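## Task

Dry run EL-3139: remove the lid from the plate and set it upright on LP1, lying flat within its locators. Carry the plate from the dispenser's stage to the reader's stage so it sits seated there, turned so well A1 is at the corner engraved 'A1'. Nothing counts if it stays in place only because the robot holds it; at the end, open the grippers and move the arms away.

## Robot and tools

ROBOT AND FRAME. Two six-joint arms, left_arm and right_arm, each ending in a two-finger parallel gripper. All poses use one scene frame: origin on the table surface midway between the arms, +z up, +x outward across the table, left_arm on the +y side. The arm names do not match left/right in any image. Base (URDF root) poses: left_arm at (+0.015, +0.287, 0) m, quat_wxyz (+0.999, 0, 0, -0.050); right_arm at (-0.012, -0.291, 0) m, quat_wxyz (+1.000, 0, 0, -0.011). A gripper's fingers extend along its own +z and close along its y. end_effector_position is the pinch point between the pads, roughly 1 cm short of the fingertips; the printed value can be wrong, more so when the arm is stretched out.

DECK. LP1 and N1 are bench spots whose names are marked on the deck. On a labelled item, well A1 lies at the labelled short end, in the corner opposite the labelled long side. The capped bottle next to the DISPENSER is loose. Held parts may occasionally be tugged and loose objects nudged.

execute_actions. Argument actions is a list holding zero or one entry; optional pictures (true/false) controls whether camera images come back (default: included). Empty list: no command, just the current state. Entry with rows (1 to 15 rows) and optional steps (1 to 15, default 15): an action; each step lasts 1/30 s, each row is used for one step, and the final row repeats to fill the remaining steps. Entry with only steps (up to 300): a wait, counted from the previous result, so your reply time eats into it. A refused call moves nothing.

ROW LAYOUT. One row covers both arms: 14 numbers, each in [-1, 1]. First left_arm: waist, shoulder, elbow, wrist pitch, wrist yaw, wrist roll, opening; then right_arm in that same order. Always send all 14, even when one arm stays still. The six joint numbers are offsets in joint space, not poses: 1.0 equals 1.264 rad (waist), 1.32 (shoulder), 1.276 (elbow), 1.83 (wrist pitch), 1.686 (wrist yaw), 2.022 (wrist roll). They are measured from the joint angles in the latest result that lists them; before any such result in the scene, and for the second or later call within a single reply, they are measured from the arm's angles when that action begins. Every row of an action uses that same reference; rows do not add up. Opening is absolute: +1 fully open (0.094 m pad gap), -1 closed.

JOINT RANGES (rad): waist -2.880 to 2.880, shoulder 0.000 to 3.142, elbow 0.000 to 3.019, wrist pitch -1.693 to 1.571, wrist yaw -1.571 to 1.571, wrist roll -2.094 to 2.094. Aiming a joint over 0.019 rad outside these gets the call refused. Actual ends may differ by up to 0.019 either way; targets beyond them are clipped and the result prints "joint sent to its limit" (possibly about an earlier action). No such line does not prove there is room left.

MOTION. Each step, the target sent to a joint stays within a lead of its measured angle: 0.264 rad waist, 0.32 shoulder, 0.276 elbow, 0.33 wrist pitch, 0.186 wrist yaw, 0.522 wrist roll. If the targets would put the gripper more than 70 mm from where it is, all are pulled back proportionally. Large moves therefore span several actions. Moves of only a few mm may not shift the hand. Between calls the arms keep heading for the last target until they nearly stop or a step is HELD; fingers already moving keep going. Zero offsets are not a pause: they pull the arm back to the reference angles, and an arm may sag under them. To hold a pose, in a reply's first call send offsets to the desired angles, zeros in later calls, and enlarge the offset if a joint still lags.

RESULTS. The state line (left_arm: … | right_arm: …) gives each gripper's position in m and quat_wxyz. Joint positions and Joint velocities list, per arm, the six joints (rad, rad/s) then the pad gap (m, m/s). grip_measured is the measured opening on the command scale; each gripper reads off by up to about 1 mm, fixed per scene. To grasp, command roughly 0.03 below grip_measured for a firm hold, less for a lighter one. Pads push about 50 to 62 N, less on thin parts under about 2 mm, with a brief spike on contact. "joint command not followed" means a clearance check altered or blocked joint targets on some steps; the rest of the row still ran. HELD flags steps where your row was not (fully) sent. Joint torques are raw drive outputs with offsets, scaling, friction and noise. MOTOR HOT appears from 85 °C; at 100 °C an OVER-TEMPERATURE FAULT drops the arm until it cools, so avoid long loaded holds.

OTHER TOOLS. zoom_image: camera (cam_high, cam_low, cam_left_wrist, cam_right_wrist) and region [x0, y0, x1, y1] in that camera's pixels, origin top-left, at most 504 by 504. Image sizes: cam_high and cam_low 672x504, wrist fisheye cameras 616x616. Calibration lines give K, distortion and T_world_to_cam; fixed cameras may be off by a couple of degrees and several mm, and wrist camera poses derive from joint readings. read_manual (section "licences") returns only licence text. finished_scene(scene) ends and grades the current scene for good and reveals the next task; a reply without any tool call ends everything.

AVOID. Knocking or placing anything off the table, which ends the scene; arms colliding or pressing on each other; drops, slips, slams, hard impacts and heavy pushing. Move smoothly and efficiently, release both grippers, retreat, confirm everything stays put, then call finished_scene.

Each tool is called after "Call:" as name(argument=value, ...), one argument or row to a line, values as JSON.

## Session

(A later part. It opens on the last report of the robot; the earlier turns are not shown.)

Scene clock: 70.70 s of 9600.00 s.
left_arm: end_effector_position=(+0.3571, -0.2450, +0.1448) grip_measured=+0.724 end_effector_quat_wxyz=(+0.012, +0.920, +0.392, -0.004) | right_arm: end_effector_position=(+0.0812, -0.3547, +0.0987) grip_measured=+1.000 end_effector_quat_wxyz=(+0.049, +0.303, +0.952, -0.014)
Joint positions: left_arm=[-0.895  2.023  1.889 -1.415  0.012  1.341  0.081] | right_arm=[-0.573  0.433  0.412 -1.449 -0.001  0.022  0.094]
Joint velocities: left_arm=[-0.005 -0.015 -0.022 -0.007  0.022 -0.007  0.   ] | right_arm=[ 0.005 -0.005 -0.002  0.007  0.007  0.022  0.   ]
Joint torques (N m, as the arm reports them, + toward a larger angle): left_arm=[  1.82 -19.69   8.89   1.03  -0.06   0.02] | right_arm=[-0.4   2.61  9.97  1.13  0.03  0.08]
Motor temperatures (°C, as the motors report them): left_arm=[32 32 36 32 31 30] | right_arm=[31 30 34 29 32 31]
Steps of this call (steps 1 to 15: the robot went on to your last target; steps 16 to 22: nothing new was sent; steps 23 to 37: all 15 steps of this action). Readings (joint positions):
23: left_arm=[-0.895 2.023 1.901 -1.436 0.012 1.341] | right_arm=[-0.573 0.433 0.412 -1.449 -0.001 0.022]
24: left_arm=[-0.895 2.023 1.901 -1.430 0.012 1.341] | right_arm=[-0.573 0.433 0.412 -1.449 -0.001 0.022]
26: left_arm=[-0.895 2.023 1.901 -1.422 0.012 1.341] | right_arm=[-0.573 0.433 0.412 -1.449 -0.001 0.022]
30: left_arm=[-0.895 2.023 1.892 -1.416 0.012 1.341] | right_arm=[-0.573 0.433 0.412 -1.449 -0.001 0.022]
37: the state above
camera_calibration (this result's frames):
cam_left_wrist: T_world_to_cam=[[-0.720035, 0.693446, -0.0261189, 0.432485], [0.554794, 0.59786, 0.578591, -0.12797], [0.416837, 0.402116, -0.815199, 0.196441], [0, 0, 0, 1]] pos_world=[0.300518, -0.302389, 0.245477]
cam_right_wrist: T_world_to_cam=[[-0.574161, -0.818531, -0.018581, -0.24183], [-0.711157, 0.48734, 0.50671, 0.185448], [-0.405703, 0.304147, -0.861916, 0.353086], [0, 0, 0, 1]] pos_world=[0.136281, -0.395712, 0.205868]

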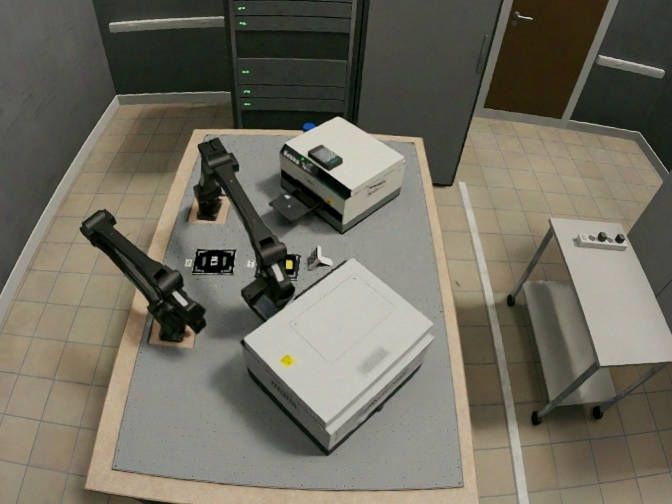

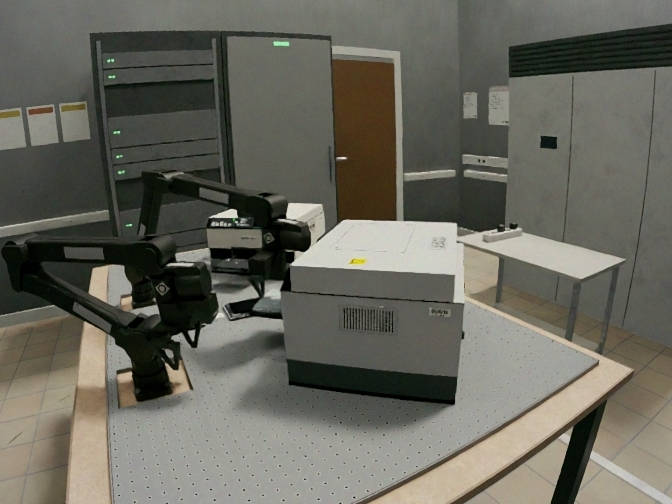

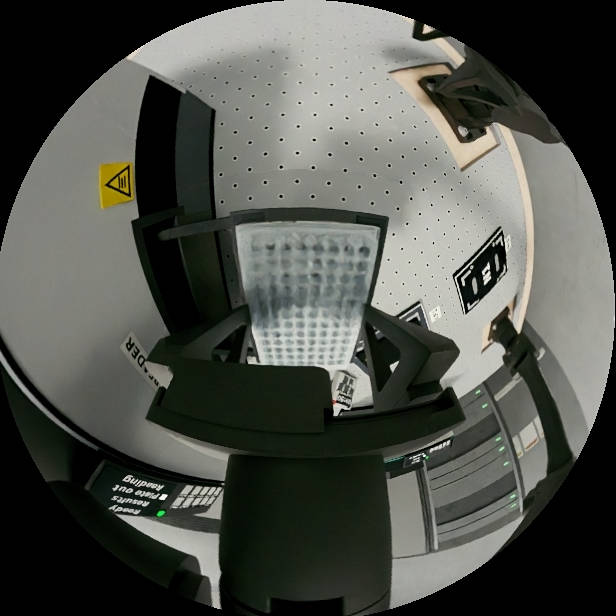

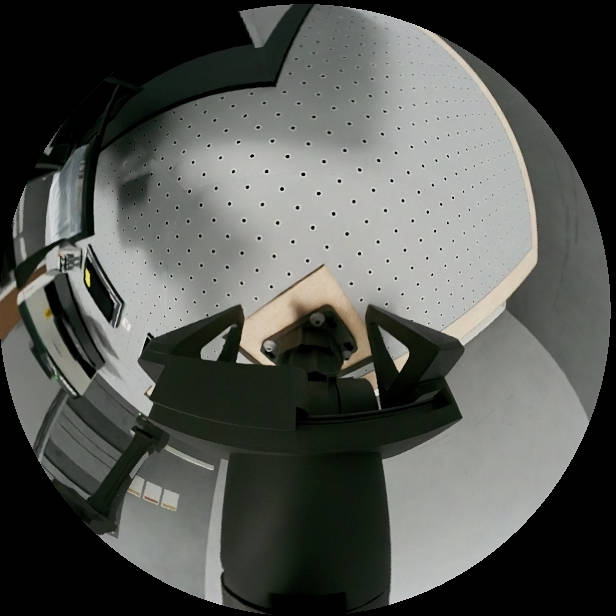

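Call:
execute_actions(
  actions=[
    {"rows":[[0,0,0,-0.012,0,0,0.695,0,0,0,0,0,0,1],[0,0,0,-0.012,0,0,0.695,0,0,0,0,0,0,1],[0,0,0,-0.012,0,0,0.695,0,0,0,0,0,0,1],[0,0,0,-0.012,0,0,0.695,0,0,0,0,0,0,1],[0,0,0,-0.012,0,0,0.695,0,0,0,0,0,0,1],[0,0,-0.012,-0.012,0,0,0.695,0,0,0,0,0,0,1]]},
  ],
)

Call:
zoom_image(
  camera="cam_left_wrist",
  region=[180, 160, 440, 370],
)

Scene clock: 72.20 s of 9600.00 s.
left_arm: end_effector_position=(+0.3567, -0.2444, +0.1448) grip_measured=+0.724 end_effector_quat_wxyz=(+0.010, +0.920, +0.392, -0.004) | right_arm: end_effector_position=(+0.0812, -0.3547, +0.0987) grip_measured=+1.000 end_effector_quat_wxyz=(+0.049, +0.303, +0.952, -0.014)
Joint positions: left_arm=[-0.895  2.023  1.889 -1.418  0.012  1.341  0.081] | right_arm=[-0.573  0.433  0.412 -1.449 -0.001  0.022  0.094]
Joint velocities: left_arm=[-0.005  0.005 -0.012 -0.002 -0.051 -0.022 -0.001] | right_arm=[-0.015 -0.005 -0.002  0.002 -0.066  0.007  0.   ]
Joint torques (N m, as the arm reports them, + toward a larger angle): left_arm=[  1.34 -19.92   8.12  -0.39  -0.06   0.05] | right_arm=[-0.39  2.56  9.96  1.13  0.03  0.08]
Motor temperatures (°C, as the motors report them): left_arm=[32 32 36 32 31 30] | right_arm=[31 30 34 29 32 31]
Steps of this call (steps 1 to 15: the robot went on to your last target; steps 16 to 30: nothing new was sent; steps 31 to 45: all 15 steps of this action). Readings (joint positions):
31: left_arm=[-0.895 2.023 1.889 -1.417 0.012 1.341] | right_arm=[-0.573 0.433 0.412 -1.449 -0.001 0.022]
32: left_arm=[-0.895 2.023 1.889 -1.418 0.012 1.341] | right_arm=[-0.573 0.433 0.412 -1.449 -0.001 0.022]
34: left_arm=[-0.895 2.023 1.889 -1.418 0.012 1.341] | right_arm=[-0.573 0.433 0.412 -1.449 -0.001 0.022]
38: left_arm=[-0.895 2.023 1.889 -1.418 0.012 1.341] | right_arm=[-0.573 0.433 0.412 -1.449 -0.001 0.022]
45: the state above
camera_calibration (this result's frames):
cam_left_wrist: T_world_to_cam=[[-0.720076, 0.693509, -0.0231471, 0.431354], [0.555756, 0.596378, 0.579197, -0.128904], [0.415482, 0.404202, -0.814859, 0.19729], [0, 0, 0, 1]] pos_world=[0.300276, -0.302017, 0.245409]
cam_right_wrist: T_world_to_cam=[[-0.574161, -0.818531, -0.018581, -0.24183], [-0.711157, 0.48734, 0.50671, 0.185448], [-0.405703, 0.304147, -0.861916, 0.353086], [0, 0, 0, 1]] pos_world=[0.136281, -0.395712, 0.205868]

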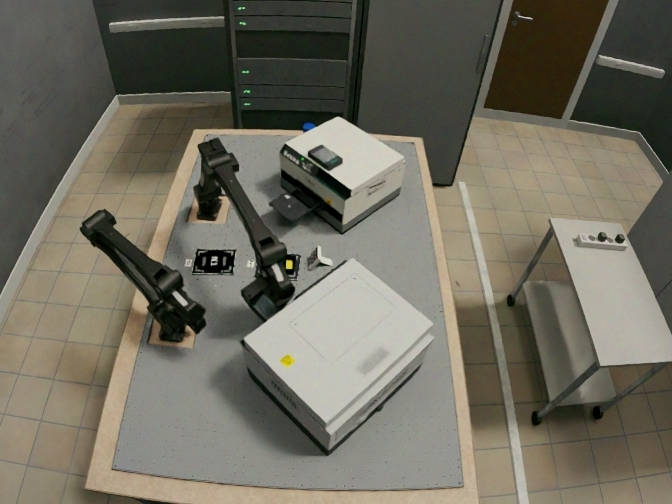

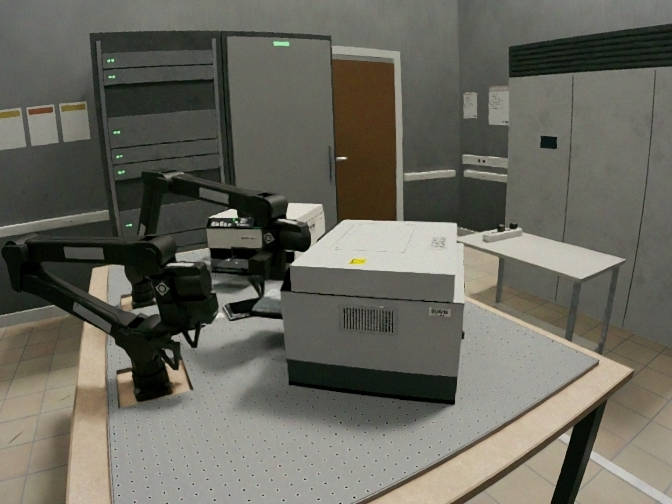

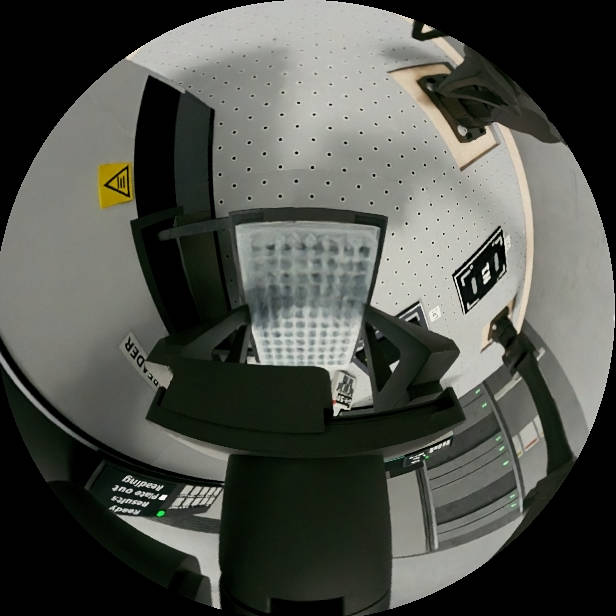

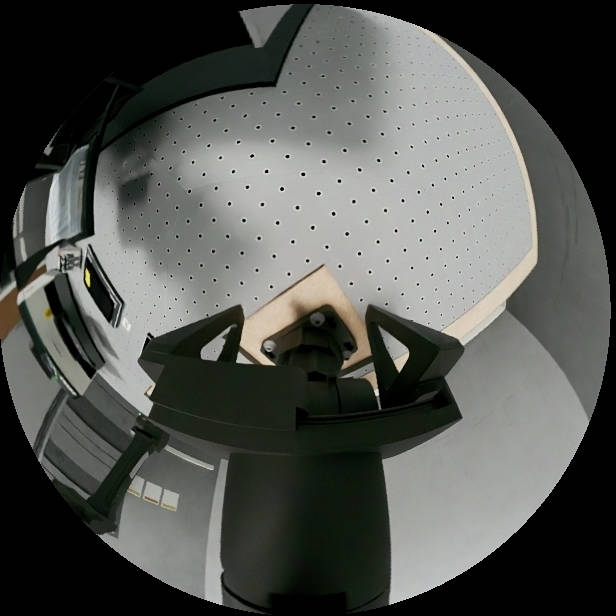

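Region (180, 160, 440, 370) of cam_left_wrist's 616x616 image, scaled by 1.938, with more detail than that image has; it fills the top 407 rows of this view, and the rest is white.

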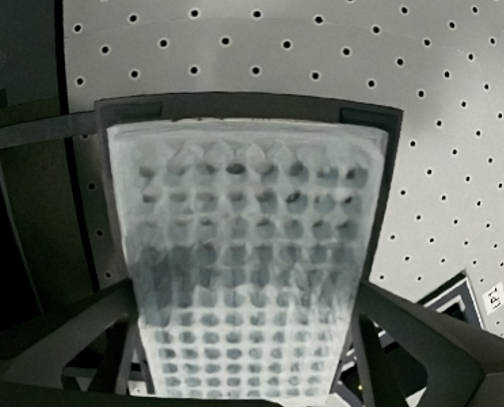

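Matches the seated look. Release and lift.

Call:
execute_actions(
  actions=[
    {"rows":[[0,0,0,0,0,0,0.73,0,0,0,0,0,0,1],[0,0,0,0,0,0,0.76,0,0,0,0,0,0,1],[0,0,0,0,0,0,0.8,0,0,0,0,0,0,1],[0,0,0,0,0,0,1,0,0,0,0,0,0,1],[0,0,0,0,0,0,1,0,0,0,0,0,0,1],[0,0,0,0,0,0,1,0,0,0,0,0,0,1],[0,0,0,0,0,0,1,0,0,0,0,0,0,1],[0,0,0,0,0,0,1,0,0,0,0,0,0,1],[0,-0.01,0.05,-0.01,0,0,1,0,0,0,0,0,0,1],[0,-0.01,0.06,-0.02,0,0,1,0,0,0,0,0,0,1],[0,-0.02,0.07,-0.03,0,0,1,0,0,0,0,0,0,1],[0,-0.02,0.08,-0.04,0,0,1,0,0,0,0,0,0,1],[0,-0.03,0.09,-0.05,0,0,1,0,0,0,0,0,0,1],[0,-0.03,0.1,-0.06,0,0,1,0,0,0,0,0,0,1]]},
  ],
  pictures=false,
)

Call:
execute_actions(
  actions=[
    {"steps":12},
  ],
)

Call:
zoom_image(
  camera="cam_left_wrist",
  region=[180, 160, 440, 370],
)

Call:
zoom_image(
  camera="cam_right_wrist",
  region=[0, 100, 160, 280],
)

Scene clock: 74.37 s of 9600.00 s.
left_arm: end_effector_position=(+0.3542, -0.2404, +0.1630) grip_measured=+1.000 end_effector_quat_wxyz=(-0.003, +0.920, +0.392, -0.007) | right_arm: end_effector_position=(+0.0812, -0.3547, +0.0987) grip_measured=+1.000 end_effector_quat_wxyz=(+0.049, +0.303, +0.952, -0.014)
Joint positions: left_arm=[-0.895  2.023  1.938 -1.494  0.012  1.342  0.094] | right_arm=[-0.573  0.433  0.412 -1.449 -0.001  0.022  0.094]
Joint velocities: left_arm=[ 0.005 -0.034  0.354 -0.335  0.022 -0.022  0.   ] | right_arm=[-0.005  0.005 -0.002  0.002  0.007 -0.022  0.   ]
Joint torques (N m, as the arm reports them, + toward a larger angle): left_arm=[  2.22 -22.43  14.28  -0.2   -0.04   0.04] | right_arm=[-0.4   2.58  9.97  1.14  0.03  0.08]
Motor temperatures (°C, as the motors report them): left_arm=[32 32 36 32 31 30] | right_arm=[31 30 34 29 32 31]
Steps of this call (steps 1 to 15: the robot went on to your last target; steps 16 to 50: nothing new was sent; steps 51 to 65: all 15 steps of this action). Readings (joint positions):
51: left_arm=[-0.895 2.023 1.889 -1.418 0.012 1.341] | right_arm=[-0.573 0.433 0.412 -1.449 -0.001 0.022]
52: left_arm=[-0.895 2.023 1.889 -1.418 0.012 1.342] | right_arm=[-0.573 0.433 0.412 -1.449 -0.001 0.022]
54: left_arm=[-0.895 2.023 1.889 -1.418 0.012 1.342] | right_arm=[-0.573 0.433 0.412 -1.449 -0.001 0.022]
58: left_arm=[-0.895 2.023 1.889 -1.418 0.012 1.342] | right_arm=[-0.573 0.433 0.412 -1.449 -0.001 0.022]
65: the state above

Scene clock: 74.77 s of 9600.00 s.
left_arm: end_effector_position=(+0.3550, -0.2418, +0.1845) grip_measured=+1.000 end_effector_quat_wxyz=(+0.010, +0.920, +0.392, -0.005) | right_arm: end_effector_position=(+0.0812, -0.3547, +0.0987) grip_measured=+1.000 end_effector_quat_wxyz=(+0.049, +0.303, +0.952, -0.014)
Joint positions: left_arm=[-0.895  2.005  1.965 -1.513  0.012  1.342  0.094] | right_arm=[-0.573  0.433  0.412 -1.449 -0.001  0.022  0.094]
Joint velocities: left_arm=[-0.015 -0.005 -0.007 -0.007  0.022  0.051  0.   ] | right_arm=[ 0.005  0.024 -0.002  0.002  0.007 -0.022  0.   ]
Joint torques (N m, as the arm reports them, + toward a larger angle): left_arm=[  2.   -21.23  13.69  -0.42  -0.01   0.04] | right_arm=[-0.4   2.58  9.96  1.13  0.03  0.08]
Motor temperatures (°C, as the motors report them): left_arm=[32 32 36 32 31 30] | right_arm=[31 30 34 29 32 31]
Steps of this call (steps 1 to 12: the robot went on to your last target). Readings (joint positions):
1: left_arm=[-0.895 2.021 1.948 -1.502 0.012 1.342] | right_arm=[-0.573 0.433 0.412 -1.449 -0.001 0.022]
2: left_arm=[-0.895 2.019 1.955 -1.506 0.012 1.342] | right_arm=[-0.573 0.433 0.412 -1.449 -0.001 0.022]
4: left_arm=[-0.895 2.012 1.963 -1.510 0.012 1.342] | right_arm=[-0.573 0.433 0.412 -1.449 -0.001 0.022]
8: left_arm=[-0.895 2.005 1.965 -1.513 0.012 1.342] | right_arm=[-0.573 0.433 0.412 -1.449 -0.001 0.022]
12: the state above
camera_calibration (this result's frames):
cam_left_wrist: T_world_to_cam=[[-0.719565, 0.694086, -0.0216733, 0.429022], [0.556682, 0.595213, 0.579506, -0.153128], [0.415127, 0.404927, -0.81468, 0.229523], [0, 0, 0, 1]] pos_world=[0.298672, -0.299574, 0.285025]
cam_right_wrist: T_world_to_cam=[[-0.574161, -0.818531, -0.018581, -0.24183], [-0.711157, 0.48734, 0.50671, 0.185448], [-0.405703, 0.304147, -0.861916, 0.353086], [0, 0, 0, 1]] pos_world=[0.136281, -0.395712, 0.205868]

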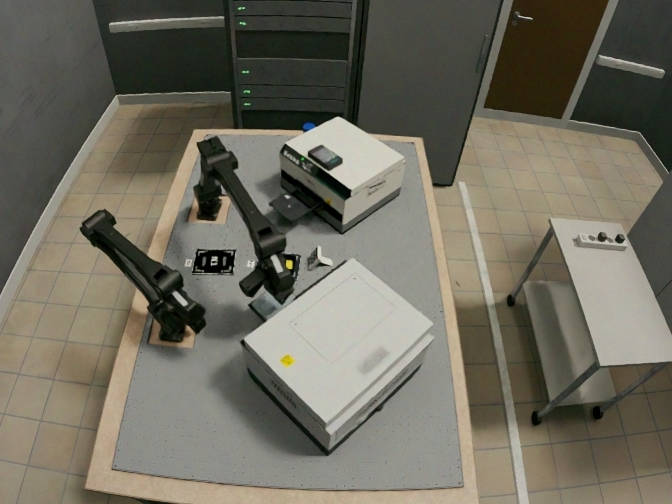

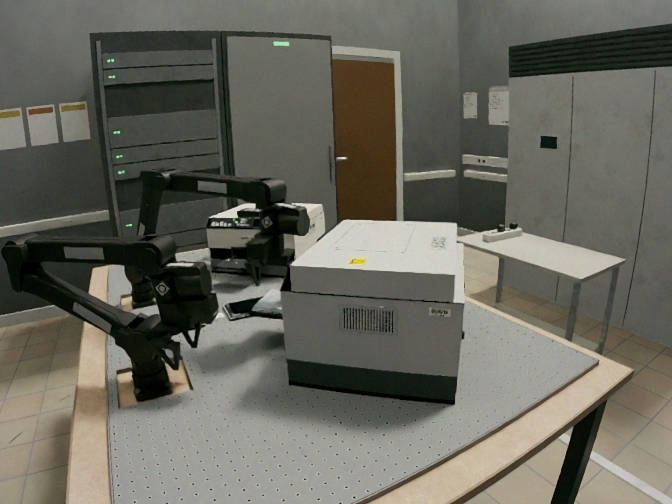

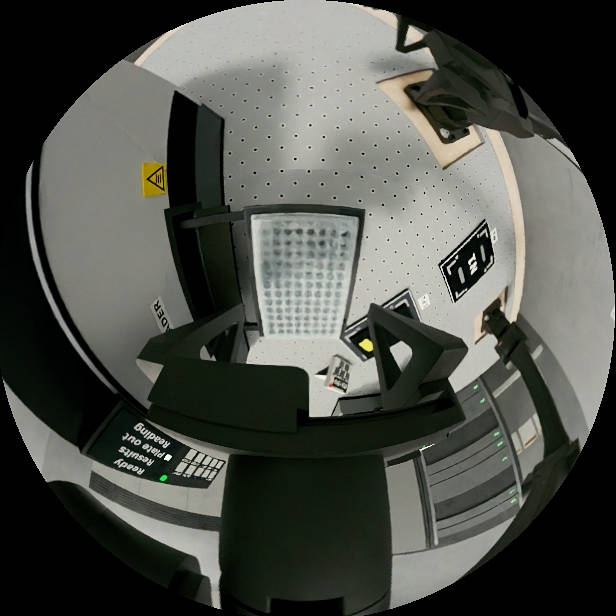

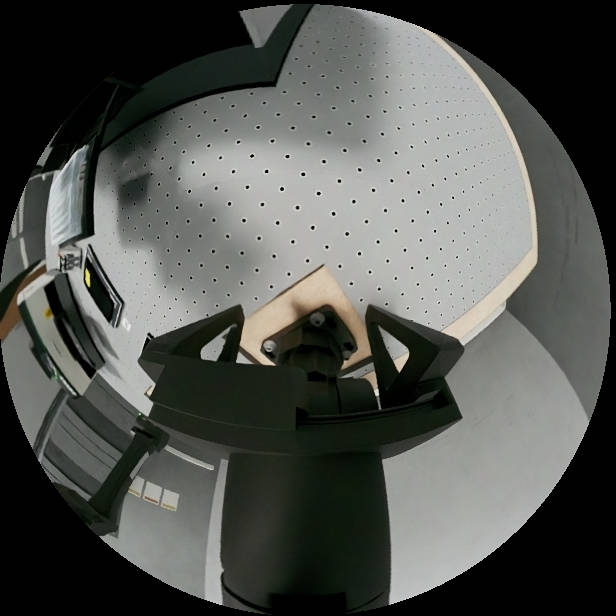

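Region (180, 160, 440, 370) of cam_left_wrist's 616x616 image, scaled by 1.938, with more detail than that image has; it fills the top 407 rows of this view, and the rest is white.

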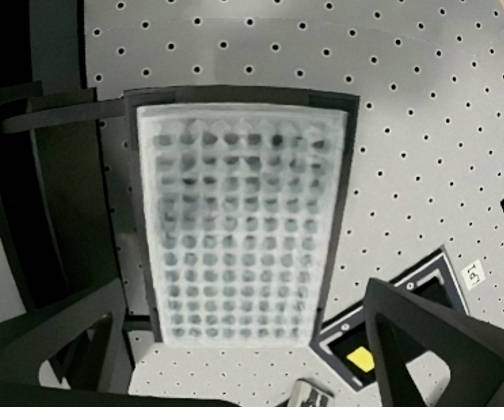

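Region (0, 100, 160, 280) of cam_right_wrist's 616x616 image, scaled by 2.800, with more detail than that image has.

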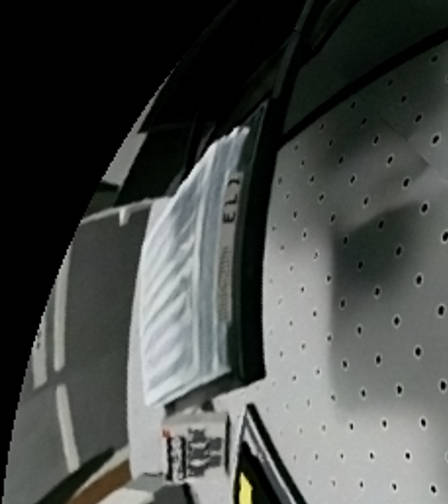

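Call:
execute_actions(
  actions=[
    {"rows":[[0,-0.1,-0.05,0,0,0,1,0,0,0,0,0,0,1],[0,-0.1,-0.05,0,0,0,1,0,0,0,0,0,0,1],[0,-0.1,-0.05,0,0,0,1,0,0,0,0,0,0,1],[0,-0.2,-0.15,0,0,0,1,0,0,0,0,0,0,1],[0,-0.2,-0.15,0,0,0,1,0,0,0,0,0,0,1],[0,-0.2,-0.15,0,0,0,1,0,0,0,0,0,0,1],[0,-0.3,-0.27,0,0,0,1,0,0,0,0,0,0,1],[0,-0.3,-0.27,0,0,0,1,0,0,0,0,0,0,1],[0,-0.3,-0.27,0,0,0,1,0,0,0,0,0,0,1],[0,-0.4,-0.4,0,0,0,1,0,0,0,0,0,0,1]]},
  ],
)

Call:
zoom_image(
  camera="cam_left_wrist",
  region=[60, 150, 320, 400],
)

Scene clock: 76.17 s of 9600.00 s.
left_arm: end_effector_position=(+0.2554, -0.0884, +0.2630) grip_measured=+1.000 end_effector_quat_wxyz=(+0.023, +0.920, +0.391, -0.002) | right_arm: end_effector_position=(+0.0812, -0.3547, +0.0987) grip_measured=+1.000 end_effector_quat_wxyz=(+0.049, +0.303, +0.952, -0.014)
Joint positions: left_arm=[-0.895  1.474  1.46  -1.513  0.012  1.342  0.094] | right_arm=[-0.573  0.433  0.412 -1.449 -0.001  0.022  0.094]
Joint velocities: left_arm=[-0.015 -0.796 -0.144 -0.051 -0.007 -0.022  0.   ] | right_arm=[ 0.005  0.005 -0.002  0.007  0.037  0.022  0.   ]
Joint torques (N m, as the arm reports them, + toward a larger angle): left_arm=[ 1.68 -7.78  9.93  0.4  -0.04  0.02] | right_arm=[-0.42  2.57  9.96  1.13  0.03  0.08]
Motor temperatures (°C, as the motors report them): left_arm=[32 32 36 32 31 30] | right_arm=[31 30 34 29 32 31]
Steps of this call (steps 1 to 27: the robot went on to your last target; steps 28 to 42: all 15 steps of this action). Readings (joint positions):
28: left_arm=[-0.895 1.998 1.957 -1.512 0.012 1.342] | right_arm=[-0.573 0.433 0.412 -1.449 -0.001 0.022]
29: left_arm=[-0.895 1.984 1.933 -1.510 0.012 1.342] | right_arm=[-0.573 0.433 0.412 -1.449 -0.001 0.022]
31: left_arm=[-0.895 1.946 1.888 -1.509 0.012 1.342] | right_arm=[-0.573 0.433 0.412 -1.449 -0.001 0.022]
35: left_arm=[-0.895 1.805 1.741 -1.506 0.012 1.342] | right_arm=[-0.573 0.433 0.412 -1.449 -0.001 0.022]
42: the state above
camera_calibration (this result's frames):
cam_left_wrist: T_world_to_cam=[[-0.719071, 0.693325, -0.0473008, 0.259099], [0.548412, 0.607947, 0.574147, -0.229845], [0.426827, 0.386912, -0.817384, 0.268883], [0, 0, 0, 1]] pos_world=[0.197594, -0.14394, 0.364001]
cam_right_wrist: T_world_to_cam=[[-0.574161, -0.818531, -0.018581, -0.24183], [-0.711157, 0.48734, 0.50671, 0.185448], [-0.405703, 0.304147, -0.861916, 0.353086], [0, 0, 0, 1]] pos_world=[0.136281, -0.395712, 0.205868]

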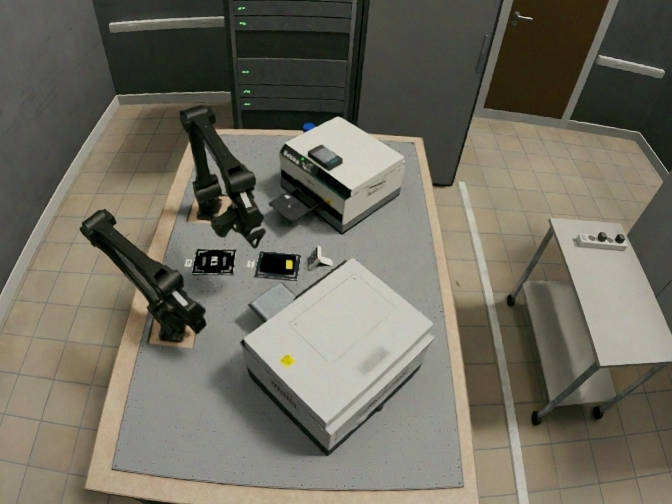

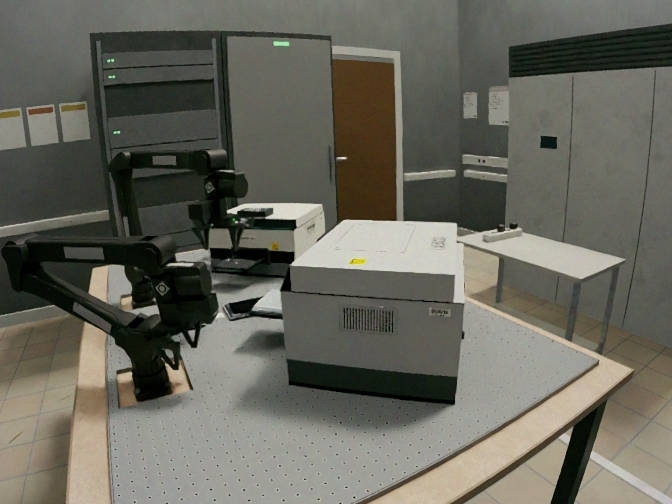

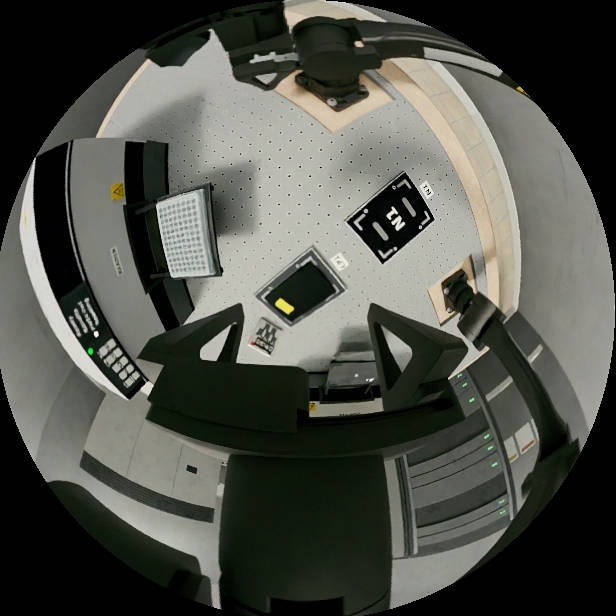

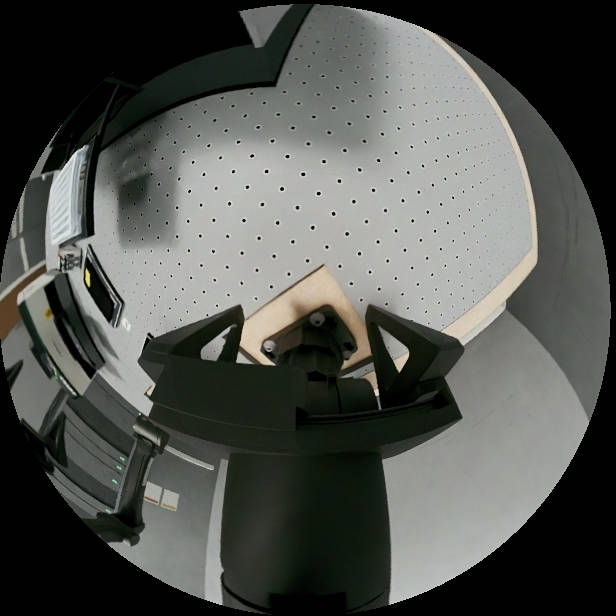

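Region (60, 150, 320, 400) of cam_left_wrist's 616x616 image, scaled by 1.938, with more detail than that image has; it fills the top 485 rows of this view, and the rest is white.

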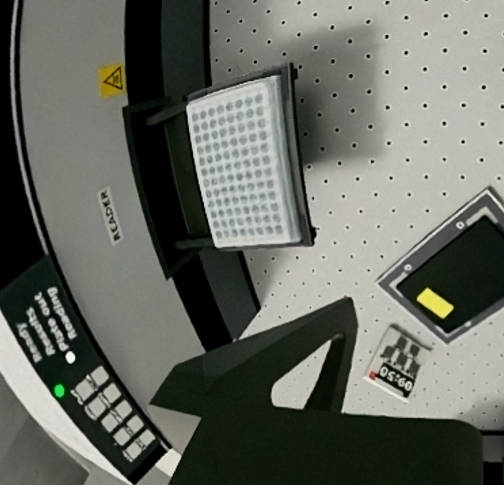

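Call:
finished_scene(
  scene=1,
)

The scene is finished: the task was done.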